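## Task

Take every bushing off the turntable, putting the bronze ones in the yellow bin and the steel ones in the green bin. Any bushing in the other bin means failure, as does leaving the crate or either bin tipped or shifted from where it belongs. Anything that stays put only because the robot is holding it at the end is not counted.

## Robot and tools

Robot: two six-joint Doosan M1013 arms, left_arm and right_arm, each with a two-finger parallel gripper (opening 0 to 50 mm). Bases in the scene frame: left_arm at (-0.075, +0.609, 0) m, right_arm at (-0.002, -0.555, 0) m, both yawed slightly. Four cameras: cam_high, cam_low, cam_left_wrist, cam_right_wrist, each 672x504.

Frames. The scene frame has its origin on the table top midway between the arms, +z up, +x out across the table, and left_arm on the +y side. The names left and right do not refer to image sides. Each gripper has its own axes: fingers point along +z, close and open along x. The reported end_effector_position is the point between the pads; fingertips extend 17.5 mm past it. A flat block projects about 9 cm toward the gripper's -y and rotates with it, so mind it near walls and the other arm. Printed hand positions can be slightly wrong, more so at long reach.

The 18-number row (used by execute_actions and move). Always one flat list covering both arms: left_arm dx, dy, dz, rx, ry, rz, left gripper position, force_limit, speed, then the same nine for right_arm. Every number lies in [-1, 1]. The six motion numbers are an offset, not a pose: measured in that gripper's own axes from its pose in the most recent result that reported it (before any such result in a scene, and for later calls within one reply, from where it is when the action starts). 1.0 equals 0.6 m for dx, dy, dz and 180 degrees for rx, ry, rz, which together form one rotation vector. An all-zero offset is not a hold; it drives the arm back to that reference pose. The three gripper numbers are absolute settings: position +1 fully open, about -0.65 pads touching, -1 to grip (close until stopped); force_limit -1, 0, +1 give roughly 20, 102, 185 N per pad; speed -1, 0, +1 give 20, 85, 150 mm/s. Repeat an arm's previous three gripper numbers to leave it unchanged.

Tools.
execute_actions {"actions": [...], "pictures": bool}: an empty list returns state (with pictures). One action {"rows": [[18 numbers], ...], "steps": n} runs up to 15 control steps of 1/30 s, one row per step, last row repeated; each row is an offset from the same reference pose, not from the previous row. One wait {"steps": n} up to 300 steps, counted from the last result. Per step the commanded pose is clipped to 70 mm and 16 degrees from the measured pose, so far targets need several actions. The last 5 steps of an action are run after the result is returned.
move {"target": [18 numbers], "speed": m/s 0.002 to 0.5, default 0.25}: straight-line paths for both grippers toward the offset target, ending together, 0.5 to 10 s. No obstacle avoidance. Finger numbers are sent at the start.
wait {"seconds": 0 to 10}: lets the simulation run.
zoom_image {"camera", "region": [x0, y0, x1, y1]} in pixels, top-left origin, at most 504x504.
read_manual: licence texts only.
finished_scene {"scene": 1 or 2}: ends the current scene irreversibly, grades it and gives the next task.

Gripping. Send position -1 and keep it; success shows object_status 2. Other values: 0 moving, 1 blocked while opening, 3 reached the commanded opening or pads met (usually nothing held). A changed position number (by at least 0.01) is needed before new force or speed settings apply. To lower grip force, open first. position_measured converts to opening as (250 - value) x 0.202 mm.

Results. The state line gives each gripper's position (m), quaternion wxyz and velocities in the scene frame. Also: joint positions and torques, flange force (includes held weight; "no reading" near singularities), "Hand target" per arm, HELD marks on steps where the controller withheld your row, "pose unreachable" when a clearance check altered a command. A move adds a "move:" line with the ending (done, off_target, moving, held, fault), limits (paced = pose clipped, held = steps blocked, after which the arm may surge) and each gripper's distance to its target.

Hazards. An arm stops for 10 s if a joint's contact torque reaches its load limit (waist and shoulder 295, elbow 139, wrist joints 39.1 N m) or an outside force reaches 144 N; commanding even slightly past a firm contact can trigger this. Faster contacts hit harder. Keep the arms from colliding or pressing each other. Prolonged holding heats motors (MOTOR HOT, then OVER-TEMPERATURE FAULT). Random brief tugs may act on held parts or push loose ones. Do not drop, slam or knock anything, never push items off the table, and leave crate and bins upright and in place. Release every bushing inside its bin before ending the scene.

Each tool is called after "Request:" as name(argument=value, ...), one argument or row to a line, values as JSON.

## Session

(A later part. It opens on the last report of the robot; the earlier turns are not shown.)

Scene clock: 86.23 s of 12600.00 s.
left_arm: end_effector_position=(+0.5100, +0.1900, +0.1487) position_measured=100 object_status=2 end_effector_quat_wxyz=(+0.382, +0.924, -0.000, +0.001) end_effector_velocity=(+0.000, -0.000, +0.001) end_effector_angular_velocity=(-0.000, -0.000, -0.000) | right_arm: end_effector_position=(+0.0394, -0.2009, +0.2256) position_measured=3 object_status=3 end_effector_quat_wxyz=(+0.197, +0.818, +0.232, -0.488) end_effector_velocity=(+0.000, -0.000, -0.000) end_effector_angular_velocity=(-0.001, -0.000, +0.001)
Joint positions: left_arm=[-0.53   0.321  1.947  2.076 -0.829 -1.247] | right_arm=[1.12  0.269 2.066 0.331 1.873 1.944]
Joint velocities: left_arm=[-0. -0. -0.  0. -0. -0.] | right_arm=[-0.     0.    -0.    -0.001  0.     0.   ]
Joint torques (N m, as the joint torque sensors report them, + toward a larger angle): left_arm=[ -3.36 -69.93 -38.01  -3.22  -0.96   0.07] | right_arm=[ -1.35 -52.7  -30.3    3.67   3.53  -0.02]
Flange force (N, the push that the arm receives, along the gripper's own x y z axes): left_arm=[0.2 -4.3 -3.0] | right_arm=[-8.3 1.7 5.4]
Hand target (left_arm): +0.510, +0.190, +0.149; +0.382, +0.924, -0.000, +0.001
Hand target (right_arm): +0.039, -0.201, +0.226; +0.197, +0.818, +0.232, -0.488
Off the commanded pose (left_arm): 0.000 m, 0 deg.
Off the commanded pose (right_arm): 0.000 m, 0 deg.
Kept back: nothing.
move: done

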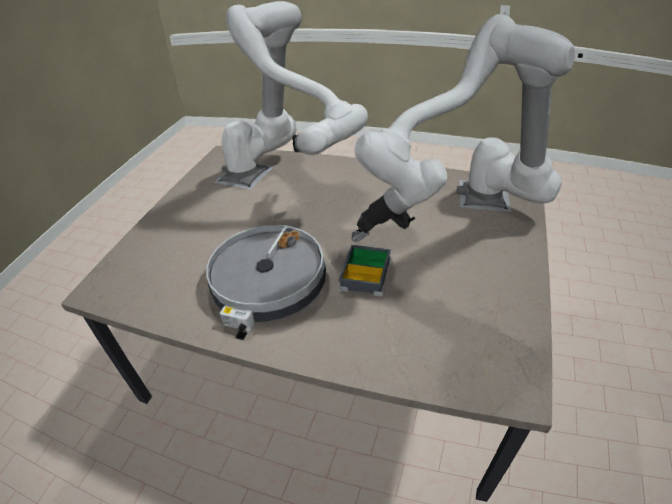

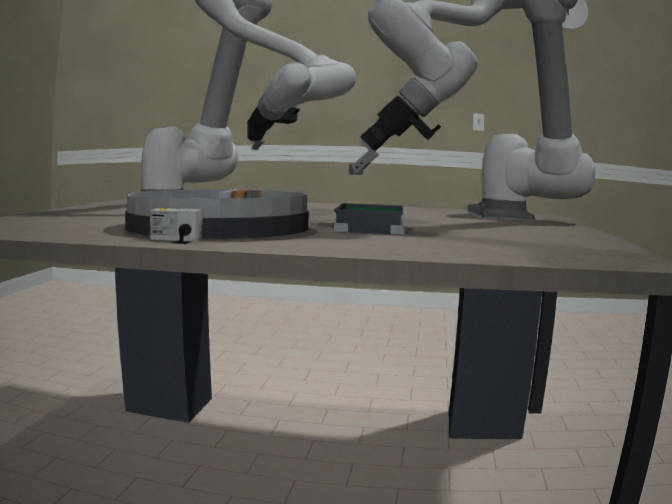

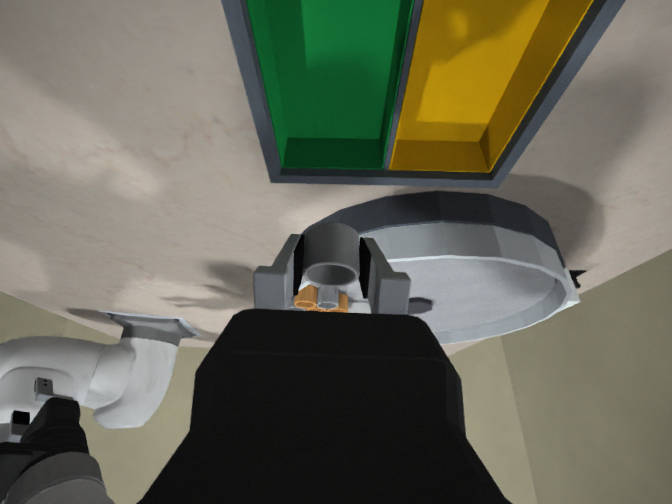

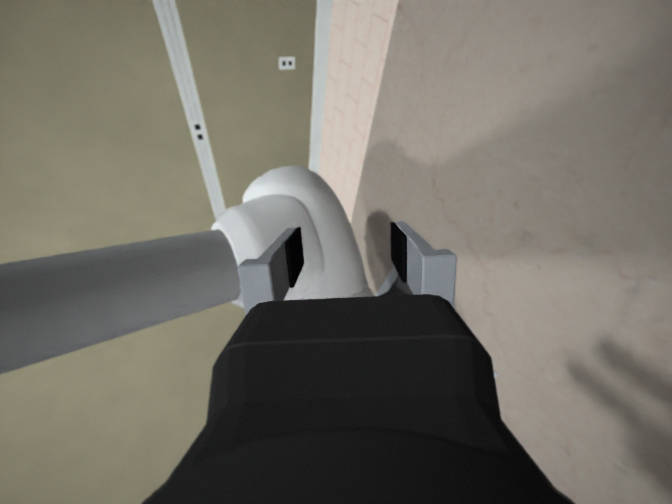

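Request:
zoom_image(
  camera="cam_low",
  region=[310, 140, 450, 245],
)

Request:
zoom_image(
  camera="cam_high",
  region=[320, 210, 440, 300],
)

Region (310, 140, 450, 245) of cam_low's 672x504 image, scaled by 3.600, with more detail than that image has; it fills the top 378 rows of this view, and the rest is white.

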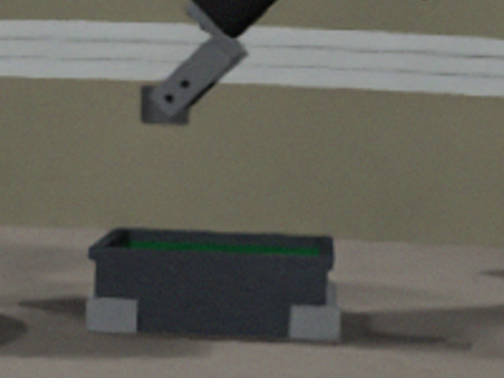

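Region (320, 210, 440, 300) of cam_high's 672x504 image, scaled by 4.200, with more detail than that image has; it fills the top 378 rows of this view, and the rest is white.

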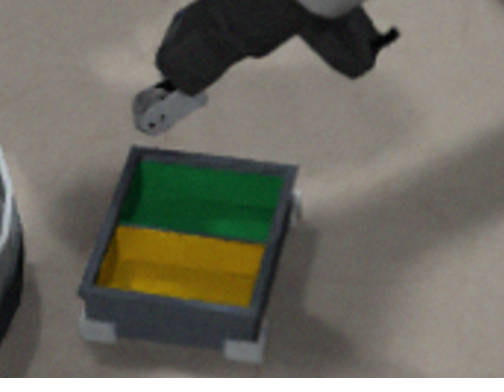

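Request:
move(
  target=[0, -0.09864, 0.09864, 0, 0, 0, -1, 0, 0, 0, 0, 0, 0, 0, 0, 1, 0, 0],
  speed=0.15,
)

Scene clock: 88.37 s of 12600.00 s.
left_arm: end_effector_position=(+0.5101, +0.1899, +0.0652) position_measured=100 object_status=2 end_effector_quat_wxyz=(+0.383, +0.924, -0.000, +0.001) end_effector_velocity=(+0.001, -0.000, -0.000) end_effector_angular_velocity=(+0.000, -0.003, -0.001) | right_arm: end_effector_position=(+0.0394, -0.2009, +0.2256) position_measured=3 object_status=3 end_effector_quat_wxyz=(+0.197, +0.818, +0.232, -0.488) end_effector_velocity=(-0.000, -0.000, +0.001) end_effector_angular_velocity=(+0.002, -0.000, -0.000)
Joint positions: left_arm=[-0.53   0.424  1.996  1.942 -0.765 -1.055] | right_arm=[1.12  0.269 2.066 0.331 1.873 1.944]
Joint velocities: left_arm=[-0.     0.001 -0.001 -0.     0.001  0.002] | right_arm=[ 0.    -0.003 -0.     0.001  0.001  0.   ]
Joint torques (N m, as the joint torque sensors report them, + toward a larger angle): left_arm=[ -3.08 -77.53 -33.84  -2.58  -1.31   0.17] | right_arm=[ -0.5  -53.61 -29.84   3.59   3.4    0.02]
Flange force (N, the push that the arm receives, along the gripper's own x y z axes): left_arm=[2.0 -4.2 -2.1] | right_arm=[-7.6 2.2 3.5]
Hand target (left_arm): +0.510, +0.190, +0.065; +0.382, +0.924, -0.000, +0.001
Hand target (right_arm): +0.039, -0.201, +0.226; +0.197, +0.818, +0.232, -0.488
Off the commanded pose (left_arm): 0.000 m, 0 deg.
Off the commanded pose (right_arm): 0.000 m, 0 deg.
Kept back: nothing.
move: done

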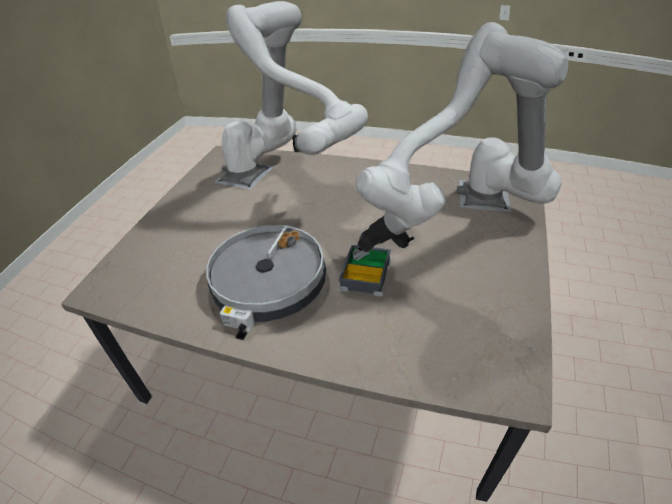

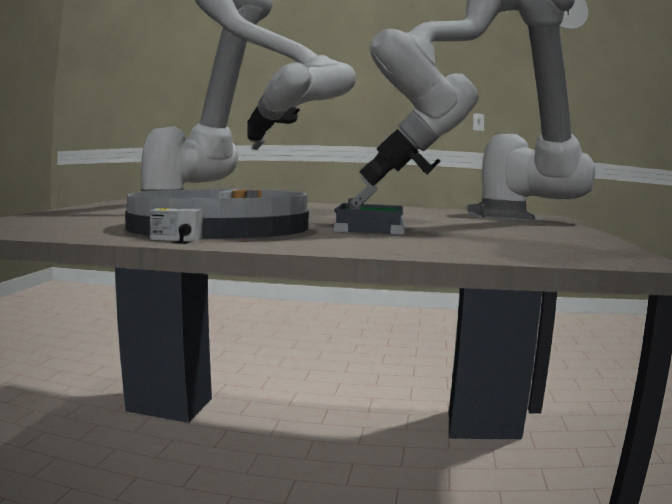

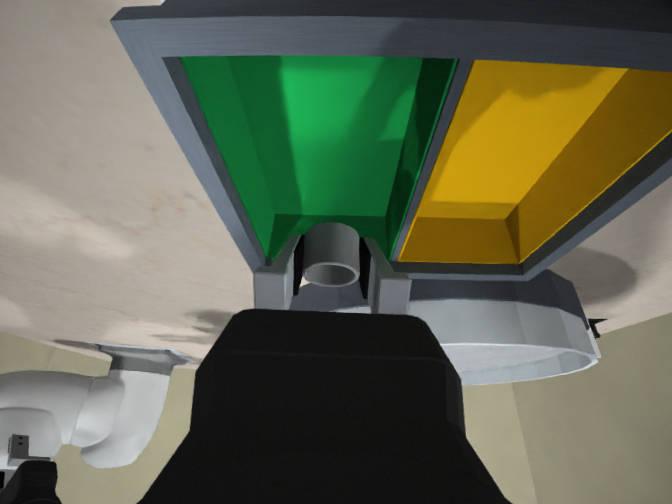

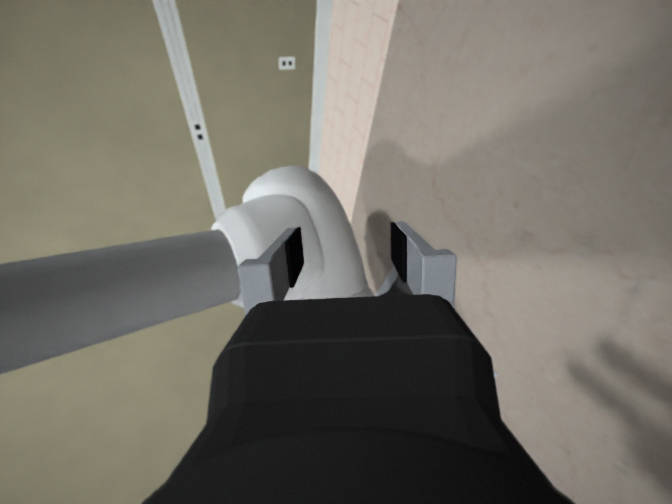

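Request:
move(
  target=[-0.00167, -0.0297, 0.0297, 0, 0, 0, -1, 0, 0, 0, 0, 0, 0, 0, 0, 1, 0, 0],
  speed=0.06,
)

Scene clock: 90.17 s of 12600.00 s.
left_arm: end_effector_position=(+0.5091, +0.1899, +0.0400) position_measured=100 object_status=2 end_effector_quat_wxyz=(+0.383, +0.924, -0.000, +0.001) end_effector_velocity=(-0.001, -0.000, -0.001) end_effector_angular_velocity=(+0.001, +0.002, -0.002) | right_arm: end_effector_position=(+0.0394, -0.2009, +0.2256) position_measured=3 object_status=3 end_effector_quat_wxyz=(+0.197, +0.818, +0.232, -0.488) end_effector_velocity=(-0.000, -0.000, +0.000) end_effector_angular_velocity=(+0.000, -0.000, +0.000)
Joint positions: left_arm=[-0.531  0.457  2.009  1.896 -0.749 -0.993] | right_arm=[1.12  0.269 2.066 0.331 1.873 1.944]
Joint velocities: left_arm=[-0.001  0.001  0.001 -0.001  0.     0.001] | right_arm=[ 0. -0.  0. -0.  0.  0.]
Joint torques (N m, as the joint torque sensors report them, + toward a larger angle): left_arm=[ -2.49 -78.45 -31.67  -2.13  -1.52   0.01] | right_arm=[  0.29 -54.17 -30.39   3.52   3.39  -0.05]
Flange force (N, the push that the arm receives, along the gripper's own x y z axes): left_arm=[1.2 -2.5 -1.7] | right_arm=[-6.1 3.2 3.8]
Hand target (left_arm): +0.509, +0.190, +0.040; +0.383, +0.924, -0.000, +0.001
Hand target (right_arm): +0.039, -0.201, +0.226; +0.197, +0.818, +0.232, -0.488
Off the commanded pose (left_arm): 0.000 m, 0 deg.
Off the commanded pose (right_arm): 0.000 m, 0 deg.
Kept back: nothing.
move: done

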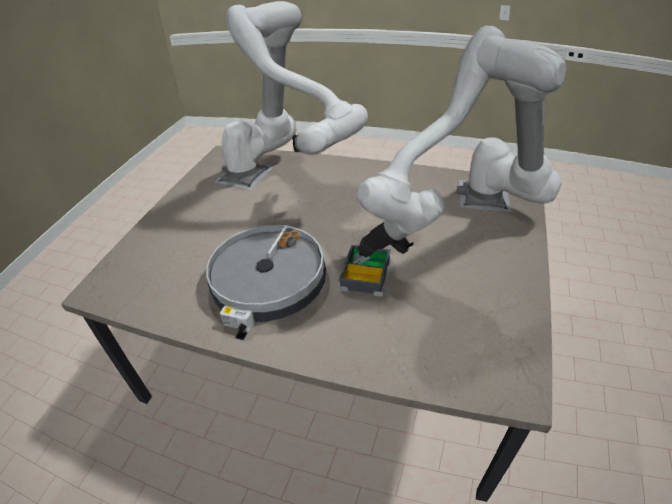

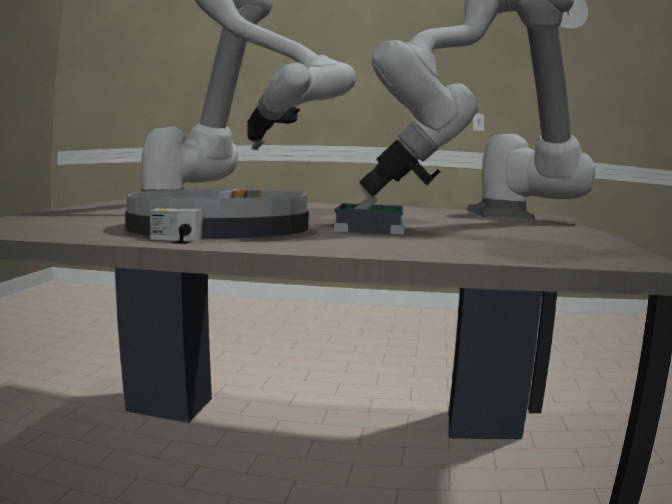

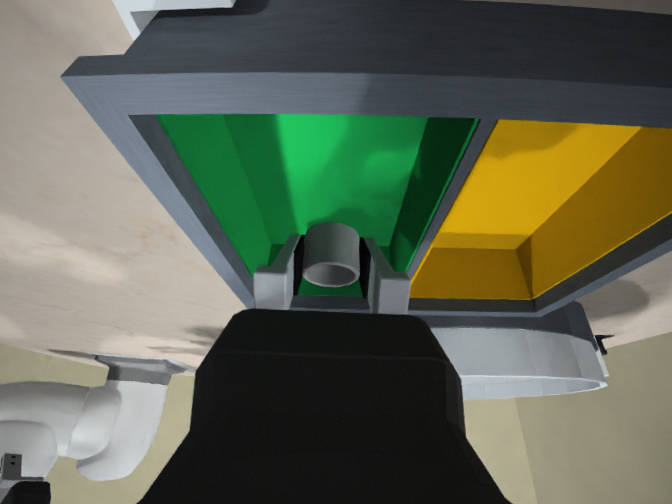

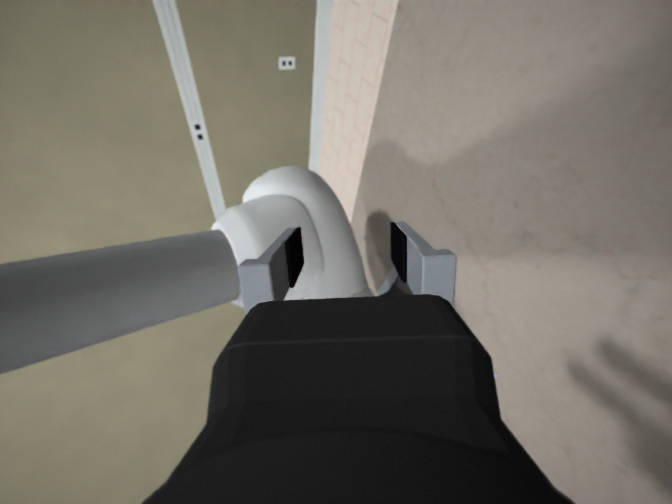

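Request:
zoom_image(
  camera="cam_left_wrist",
  region=[236, 190, 436, 320],
)

Request:
zoom_image(
  camera="cam_high",
  region=[330, 220, 410, 290],
)

Region (236, 190, 436, 320) of cam_left_wrist's 672x504 image, scaled by 2.520, with more detail than that image has; it fills the top 328 rows of this view, and the rest is white.

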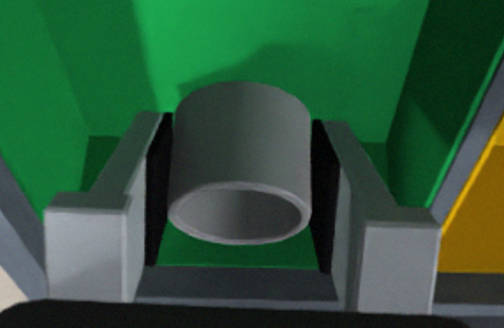

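Region (330, 220, 410, 290) of cam_high's 672x504 image, scaled by 6.300, with more detail than that image has; it fills the top 441 rows of this view, and the rest is white.

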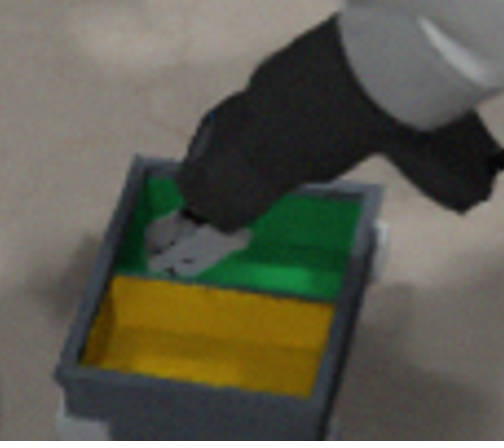

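Request:
move(
  target=[0, -0.00471, 0.00471, 0, 0, 0, -1, 0, 0, 0, 0, 0, 0, 0, 0, 1, 0, 0],
  speed=0.01,
)

Request:
zoom_image(
  camera="cam_left_wrist",
  region=[236, 190, 436, 320],
)

Scene clock: 91.87 s of 12600.00 s.
left_arm: end_effector_position=(+0.5091, +0.1899, +0.0360) position_measured=100 object_status=2 end_effector_quat_wxyz=(+0.383, +0.924, -0.000, +0.001) end_effector_velocity=(+0.001, +0.001, +0.001) end_effector_angular_velocity=(-0.001, -0.002, +0.001) | right_arm: end_effector_position=(+0.0394, -0.2009, +0.2256) position_measured=3 object_status=3 end_effector_quat_wxyz=(+0.197, +0.818, +0.232, -0.488) end_effector_velocity=(+0.000, +0.000, -0.001) end_effector_angular_velocity=(-0.001, -0.000, -0.000)
Joint positions: left_arm=[-0.531  0.463  2.01   1.889 -0.747 -0.983] | right_arm=[1.12  0.269 2.066 0.331 1.873 1.944]
Joint velocities: left_arm=[ 0.001 -0.002  0.001 -0.     0.     0.001] | right_arm=[-0.     0.001 -0.    -0.001 -0.001  0.   ]
Joint torques (N m, as the joint torque sensors report them, + toward a larger angle): left_arm=[ -2.45 -79.06 -32.07  -2.09  -1.28   0.08] | right_arm=[ -1.19 -53.1  -30.15   3.66   3.45  -0.07]
Flange force (N, the push that the arm receives, along the gripper's own x y z axes): left_arm=[0.5 -3.3 -2.6] | right_arm=[-7.1 1.4 4.5]
Hand target (left_arm): +0.509, +0.190, +0.036; +0.383, +0.924, -0.000, +0.001
Hand target (right_arm): +0.039, -0.201, +0.226; +0.197, +0.818, +0.232, -0.488
Off the commanded pose (left_arm): 0.000 m, 0 deg.
Off the commanded pose (right_arm): 0.000 m, 0 deg.
Kept back: nothing.
move: done

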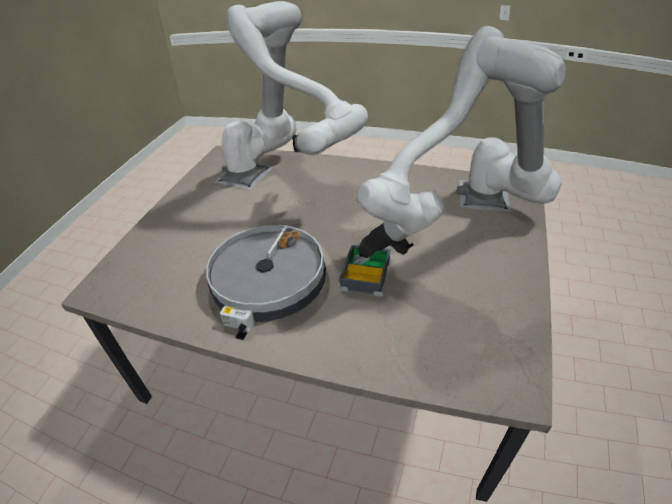

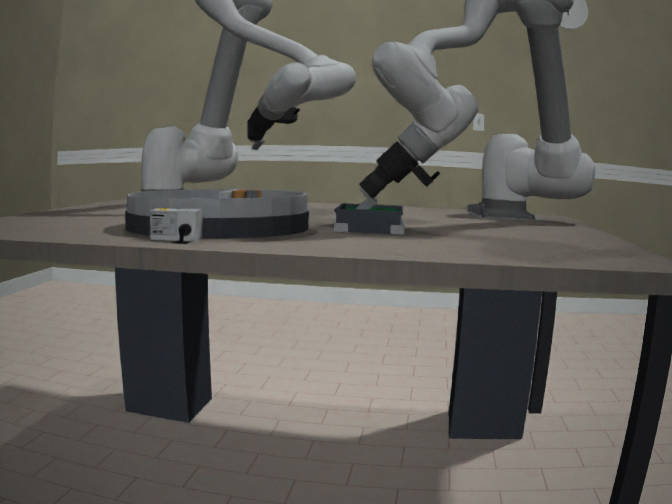

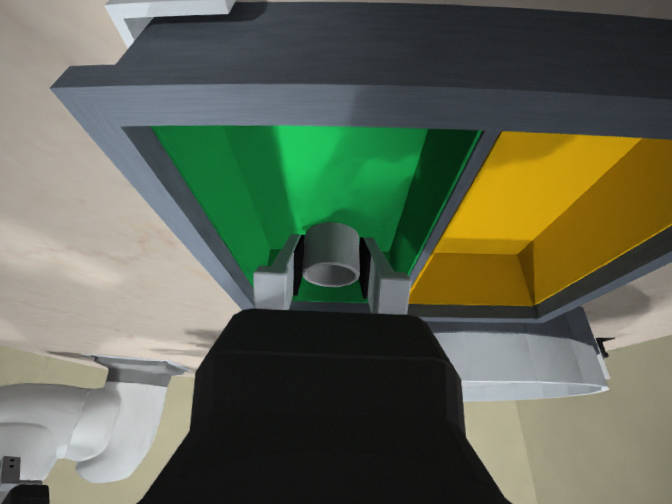

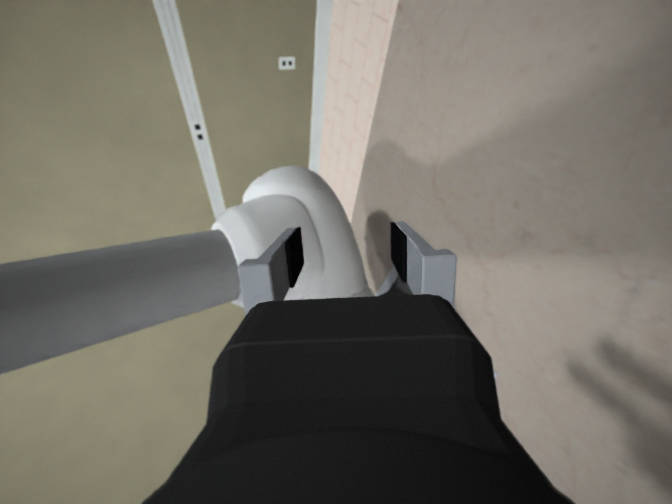

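Region (236, 190, 436, 320) of cam_left_wrist's 672x504 image, scaled by 2.520, with more detail than that image has; it fills the top 328 rows of this view, and the rest is white.

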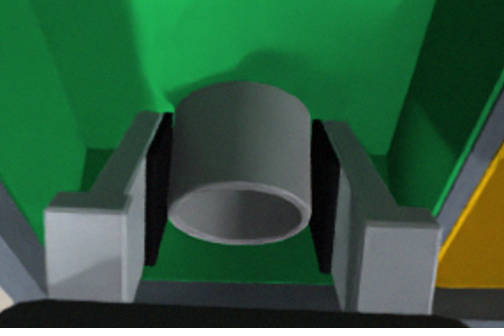

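Request:
execute_actions(
  actions=[
    {"rows": [[0, 0, 0, 0, 0, 0, 0.55, 0, -0.5, 0, 0, 0, 0, 0, 0, 1, 0, 0]], "steps": 15},
  ],
  pictures=true,
)

Request:
zoom_image(
  camera="cam_left_wrist",
  region=[236, 190, 436, 320],
)

Scene clock: 92.57 s of 12600.00 s.
left_arm: end_effector_position=(+0.5091, +0.1899, +0.0360) position_measured=70 object_status=0 end_effector_quat_wxyz=(+0.383, +0.924, -0.000, +0.001) end_effector_velocity=(+0.000, -0.000, +0.000) end_effector_angular_velocity=(-0.000, -0.001, -0.001) | right_arm: end_effector_position=(+0.0394, -0.2009, +0.2256) position_measured=3 object_status=3 end_effector_quat_wxyz=(+0.197, +0.818, +0.232, -0.488) end_effector_velocity=(-0.000, -0.000, +0.001) end_effector_angular_velocity=(+0.002, -0.002, +0.001)
Joint positions: left_arm=[-0.531  0.463  2.01   1.889 -0.747 -0.983] | right_arm=[1.12  0.269 2.066 0.331 1.873 1.944]
Joint velocities: left_arm=[-0.001 -0.    -0.001  0.    -0.     0.001] | right_arm=[ 0.    -0.002  0.    -0.    -0.     0.   ]
Joint torques (N m, as the joint torque sensors report them, + toward a larger angle): left_arm=[ -3.3  -78.03 -32.27  -2.19  -1.44   0.23] | right_arm=[ -1.39 -53.61 -30.17   3.71   3.46   0.08]
Flange force (N, the push that the arm receives, along the gripper's own x y z axes): left_arm=[-0.1 -3.2 -4.3] | right_arm=[-7.8 1.2 4.8]
Steps of this call (steps 1 to 11: nothing new was sent; steps 12 to 21: the first 10 steps of this action). Readings (end_effector_position | what the end effector reports):
12: left_arm (+0.5091, +0.1899, +0.0360) | right_arm (+0.0394, -0.2009, +0.2256) | left_arm position_measured=96 object_status=0 | right_arm position_measured=3 object_status=3
13: left_arm (+0.5091, +0.1899, +0.0360) | right_arm (+0.0394, -0.2009, +0.2256) | left_arm position_measured=88 object_status=0 | right_arm position_measured=3 object_status=3
15: left_arm (+0.5091, +0.1899, +0.0360) | right_arm (+0.0394, -0.2009, +0.2256) | left_arm position_measured=72 object_status=0 | right_arm position_measured=3 object_status=3
19: left_arm (+0.5091, +0.1899, +0.0360) | right_arm (+0.0394, -0.2009, +0.2256) | left_arm position_measured=70 object_status=0 | right_arm position_measured=3 object_status=3
21: the state above

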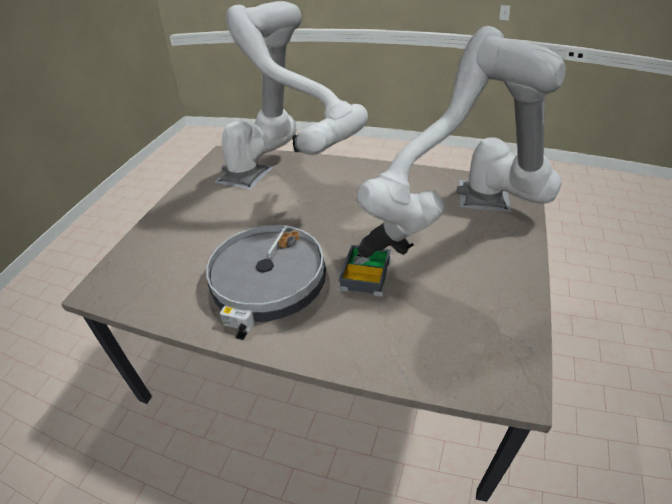

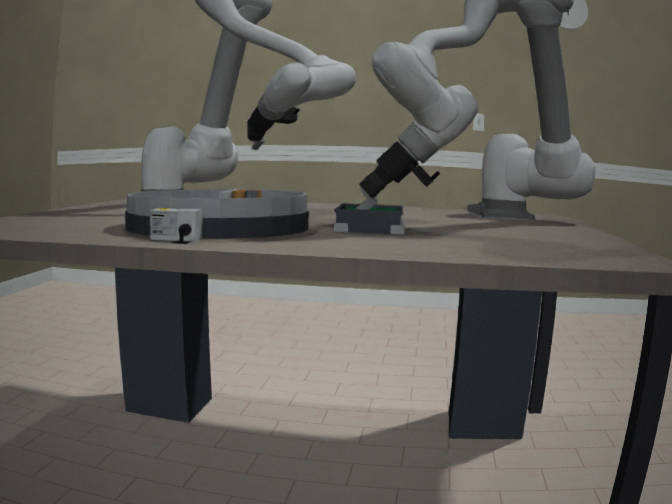

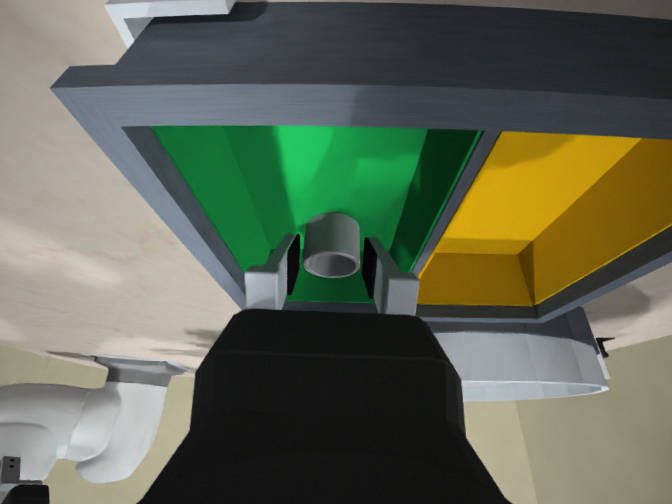

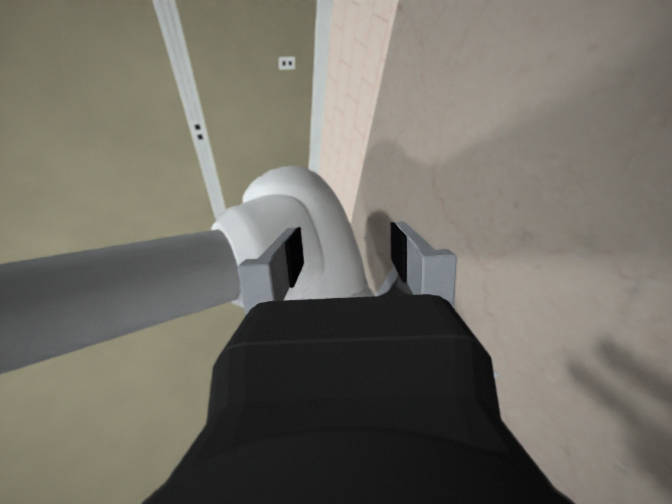

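Region (236, 190, 436, 320) of cam_left_wrist's 672x504 image, scaled by 2.520, with more detail than that image has; it fills the top 328 rows of this view, and the rest is white.

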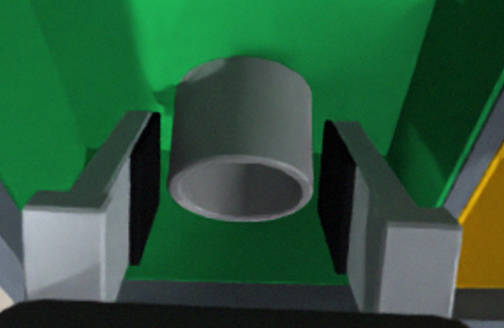

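Request:
move(
  target=[0, 0.11432, -0.11432, 0, 0, 0, 0.55, 0, -0.5, 0, 0, 0, 0, 0, 0, 1, 0, 0],
  speed=0.25,
)

Request:
move(
  target=[-0.0035, 0.28213, 0.32691, 0, 0, 0, -1, -0.5, 1, 0, 0, 0, 0, 0, 0, 1, 0, 0],
  speed=0.35,
)

Request:
zoom_image(
  camera="cam_low",
  region=[210, 150, 310, 210],
)

Request:
zoom_image(
  camera="cam_left_wrist",
  region=[250, 160, 430, 300],
)

Scene clock: 94.13 s of 12600.00 s.
left_arm: end_effector_position=(+0.5091, +0.1901, +0.1330) position_measured=70 object_status=3 end_effector_quat_wxyz=(+0.382, +0.924, -0.000, +0.001) end_effector_velocity=(-0.000, -0.001, +0.001) end_effector_angular_velocity=(-0.000, -0.001, -0.001) | right_arm: end_effector_position=(+0.0394, -0.2009, +0.2256) position_measured=3 object_status=3 end_effector_quat_wxyz=(+0.197, +0.818, +0.232, -0.488) end_effector_velocity=(+0.000, -0.000, -0.000) end_effector_angular_velocity=(-0.001, -0.001, +0.001)
Joint positions: left_arm=[-0.531  0.338  1.96   2.052 -0.815 -1.212] | right_arm=[1.12  0.269 2.066 0.331 1.873 1.944]
Joint velocities: left_arm=[-0.001 -0.001 -0.     0.001 -0.    -0.001] | right_arm=[ 0.     0.     0.    -0.001  0.     0.   ]
Joint torques (N m, as the joint torque sensors report them, + toward a larger angle): left_arm=[ -4.94 -71.57 -35.69  -2.89  -0.89   0.03] | right_arm=[ -0.31 -54.32 -30.54   3.58   3.47  -0.11]
Flange force (N, the push that the arm receives, along the gripper's own x y z axes): left_arm=[3.9 -5.1 -4.8] | right_arm=[-5.0 2.1 4.3]
Hand target (left_arm): +0.509, +0.190, +0.133; +0.383, +0.924, -0.000, +0.001
Hand target (right_arm): +0.039, -0.201, +0.226; +0.197, +0.818, +0.232, -0.488
Off your previous action's commanded pose (left_arm): 0.000 m, 0 deg at its last step (step 5 of this call).
Off your previous action's commanded pose (right_arm): 0.000 m, 0 deg at its last step (step 5 of this call).
Off the commanded pose (left_arm): 0.000 m, 0 deg.
Off the commanded pose (right_arm): 0.000 m, 0 deg.
Kept back: nothing.
move: done

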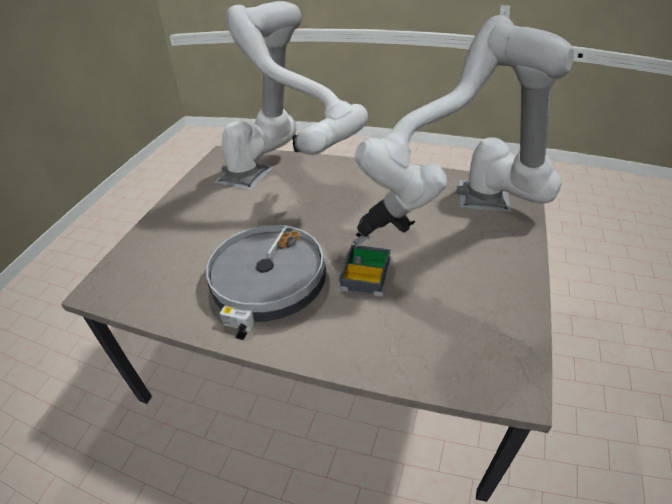

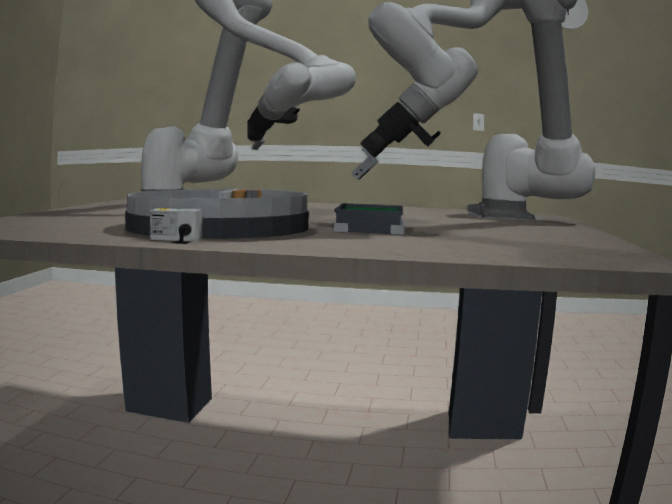

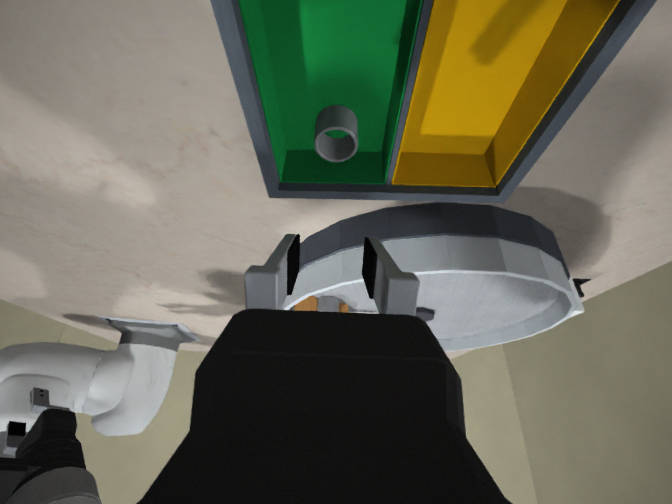

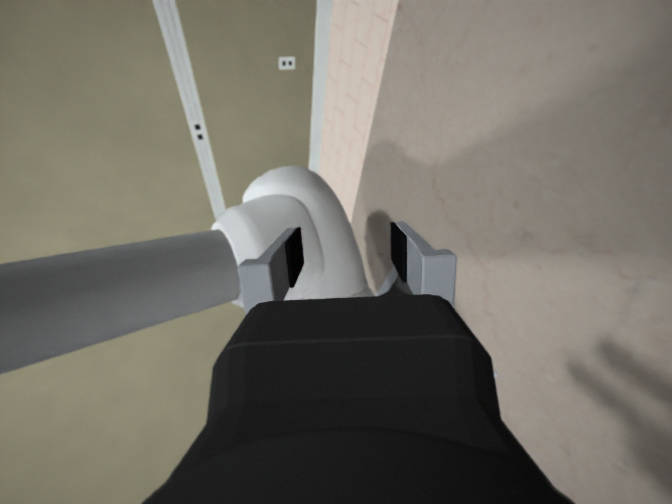

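Scene clock: 95.33 s of 12600.00 s.
left_arm: end_effector_position=(+0.5069, -0.0684, +0.1142) position_measured=252 object_status=3 end_effector_quat_wxyz=(+0.383, +0.924, -0.000, +0.001) end_effector_velocity=(+0.000, -0.001, +0.000) end_effector_angular_velocity=(-0.000, -0.000, -0.000) | right_arm: end_effector_position=(+0.0394, -0.2009, +0.2256) position_measured=3 object_status=3 end_effector_quat_wxyz=(+0.197, +0.818, +0.232, -0.488) end_effector_velocity=(+0.000, -0.000, -0.000) end_effector_angular_velocity=(-0.001, -0.001, +0.001)
Joint positions: left_arm=[-0.848  0.526  1.704  2.044 -0.628 -1.473] | right_arm=[1.12  0.269 2.066 0.331 1.873 1.944]
Joint velocities: left_arm=[-0.001  0.001 -0.001  0.001  0.    -0.001] | right_arm=[ 0.     0.     0.    -0.001  0.     0.   ]
Joint torques (N m, as the joint torque sensors report them, + toward a larger angle): left_arm=[ -2.7  -92.47 -39.62  -2.8   -0.37   0.3 ] | right_arm=[ -1.04 -53.43 -30.99   3.7    3.49   0.12]
Flange force (N, the push that the arm receives, along the gripper's own x y z axes): left_arm=[1.5 -3.2 -1.2] | right_arm=[-7.0 2.4 6.1]
Hand target (left_arm): +0.507, -0.068, +0.114; +0.383, +0.924, -0.000, +0.001
Hand target (right_arm): +0.039, -0.201, +0.226; +0.197, +0.818, +0.232, -0.488
Off the commanded pose (left_arm): 0.000 m, 0 deg.
Off the commanded pose (right_arm): 0.000 m, 0 deg.
Kept back: nothing.
move: done

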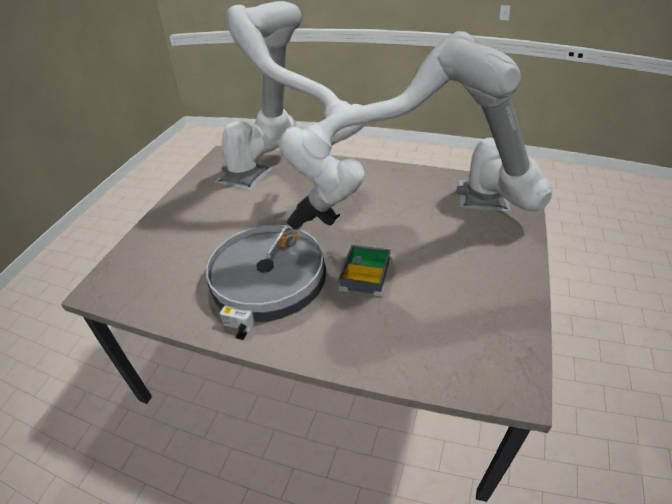

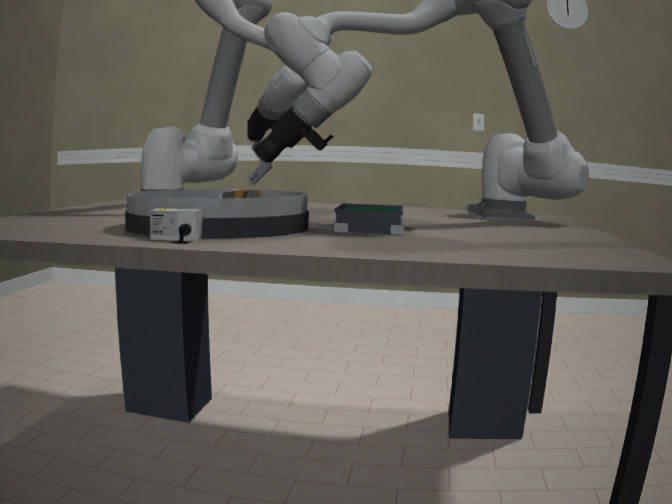

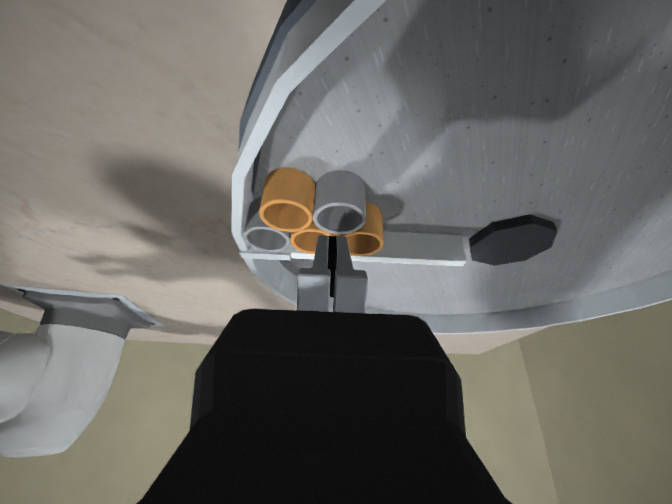

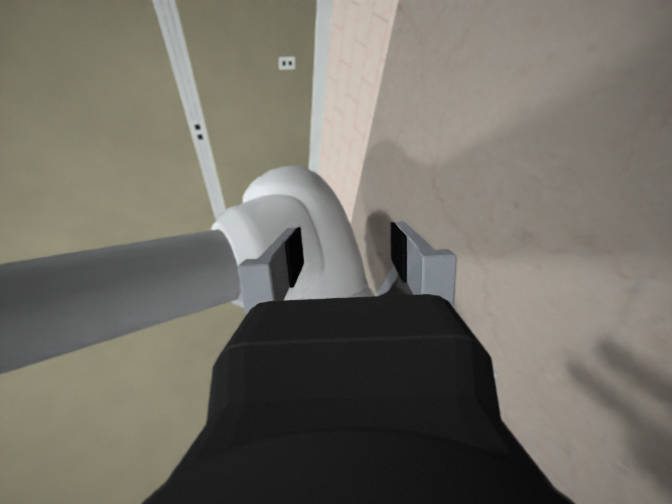

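Region (210, 150, 310, 210) of cam_low's 672x504 image, scaled by 5.040, with more detail than that image has; it fills the top 302 rows of this view, and the rest is white.

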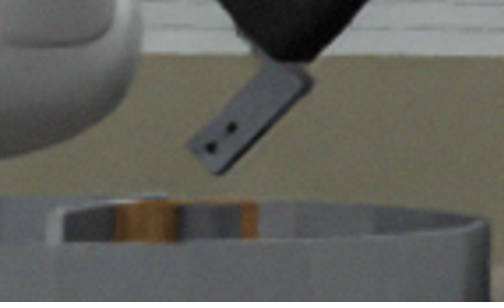

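Region (250, 160, 430, 300) of cam_left_wrist's 672x504 image, scaled by 2.800, with more detail than that image has.

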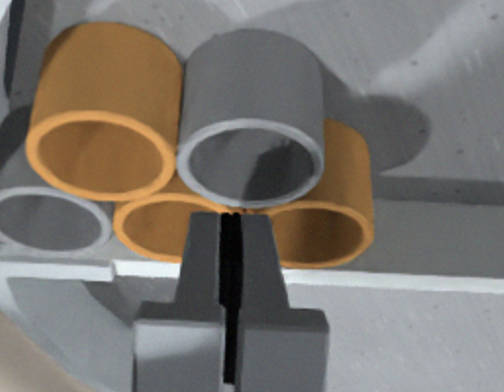

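Request:
move(
  target=[0.0055, -0.00754, 0.0165, 0, 0, 0, -1, -0.5, 1, 0, 0, 0, 0, 0, 0, 1, 0, 0],
  speed=0.04,
)

Request:
zoom_image(
  camera="cam_low",
  region=[210, 150, 310, 210],
)

Request:
zoom_image(
  camera="cam_left_wrist",
  region=[250, 160, 430, 300],
)

Scene clock: 96.70 s of 12600.00 s.
left_arm: end_effector_position=(+0.5102, -0.0722, +0.1040) position_measured=252 object_status=3 end_effector_quat_wxyz=(+0.383, +0.924, -0.000, +0.001) end_effector_velocity=(+0.001, -0.000, +0.000) end_effector_angular_velocity=(-0.001, -0.002, -0.000) | right_arm: end_effector_position=(+0.0394, -0.2009, +0.2256) position_measured=3 object_status=3 end_effector_quat_wxyz=(+0.197, +0.818, +0.232, -0.488) end_effector_velocity=(+0.000, -0.000, +0.000) end_effector_angular_velocity=(-0.001, +0.000, +0.001)
Joint positions: left_arm=[-0.849  0.542  1.698  2.03  -0.623 -1.456] | right_arm=[1.12  0.269 2.066 0.331 1.873 1.944]
Joint velocities: left_arm=[ 0.     0.001 -0.001 -0.     0.     0.001] | right_arm=[-0.     0.    -0.    -0.001  0.001 -0.   ]
Joint torques (N m, as the joint torque sensors report them, + toward a larger angle): left_arm=[ -3.18 -94.79 -38.89  -2.61  -0.37   0.13] | right_arm=[ -0.57 -53.49 -30.39   3.51   3.3   -0.09]
Flange force (N, the push that the arm receives, along the gripper's own x y z axes): left_arm=[3.4 -3.2 -0.3] | right_arm=[-6.9 2.2 4.4]
Hand target (left_arm): +0.510, -0.072, +0.104; +0.383, +0.924, -0.000, +0.001
Hand target (right_arm): +0.039, -0.201, +0.226; +0.197, +0.818, +0.232, -0.488
Off the commanded pose (left_arm): 0.000 m, 0 deg.
Off the commanded pose (right_arm): 0.000 m, 0 deg.
Kept back: nothing.
move: done

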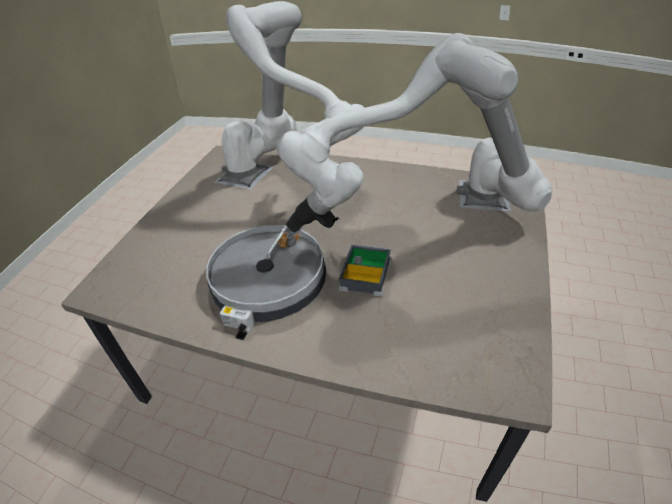

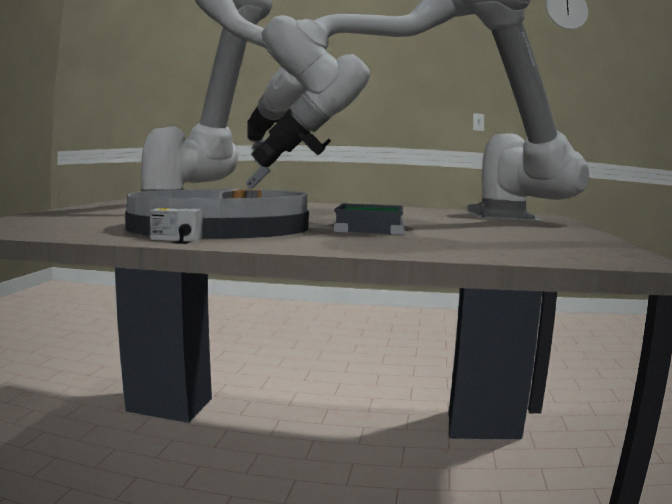

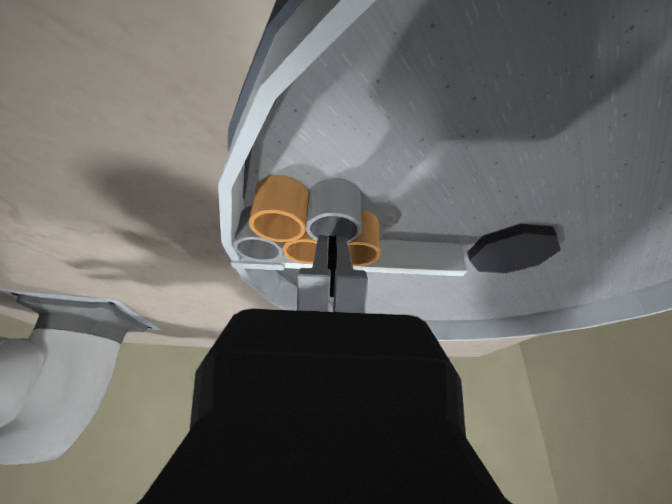

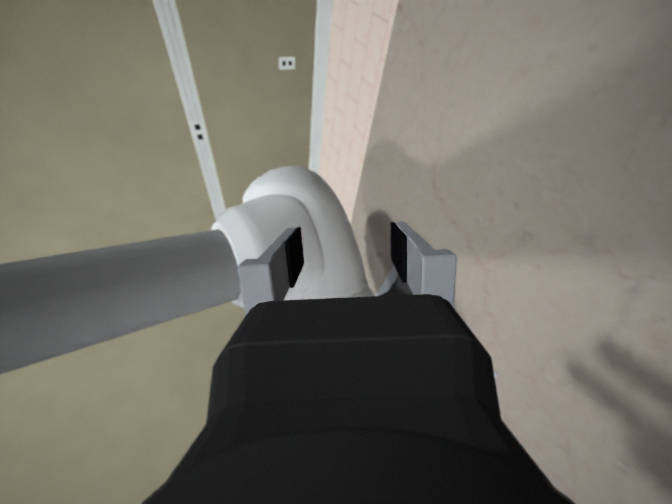

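Region (210, 150, 310, 210) of cam_low's 672x504 image, scaled by 5.040, with more detail than that image has; it fills the top 302 rows of this view, and the rest is white.

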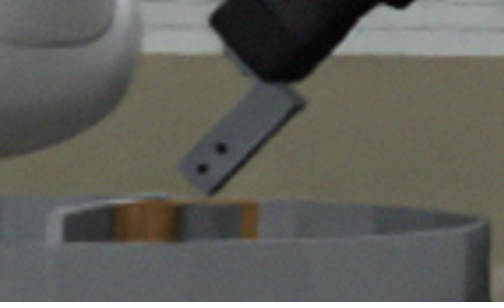

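Region (250, 160, 430, 300) of cam_left_wrist's 672x504 image, scaled by 2.800, with more detail than that image has.

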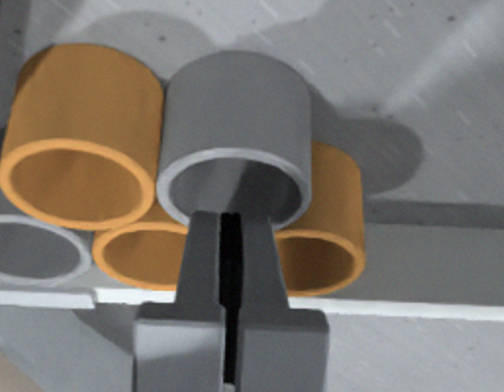

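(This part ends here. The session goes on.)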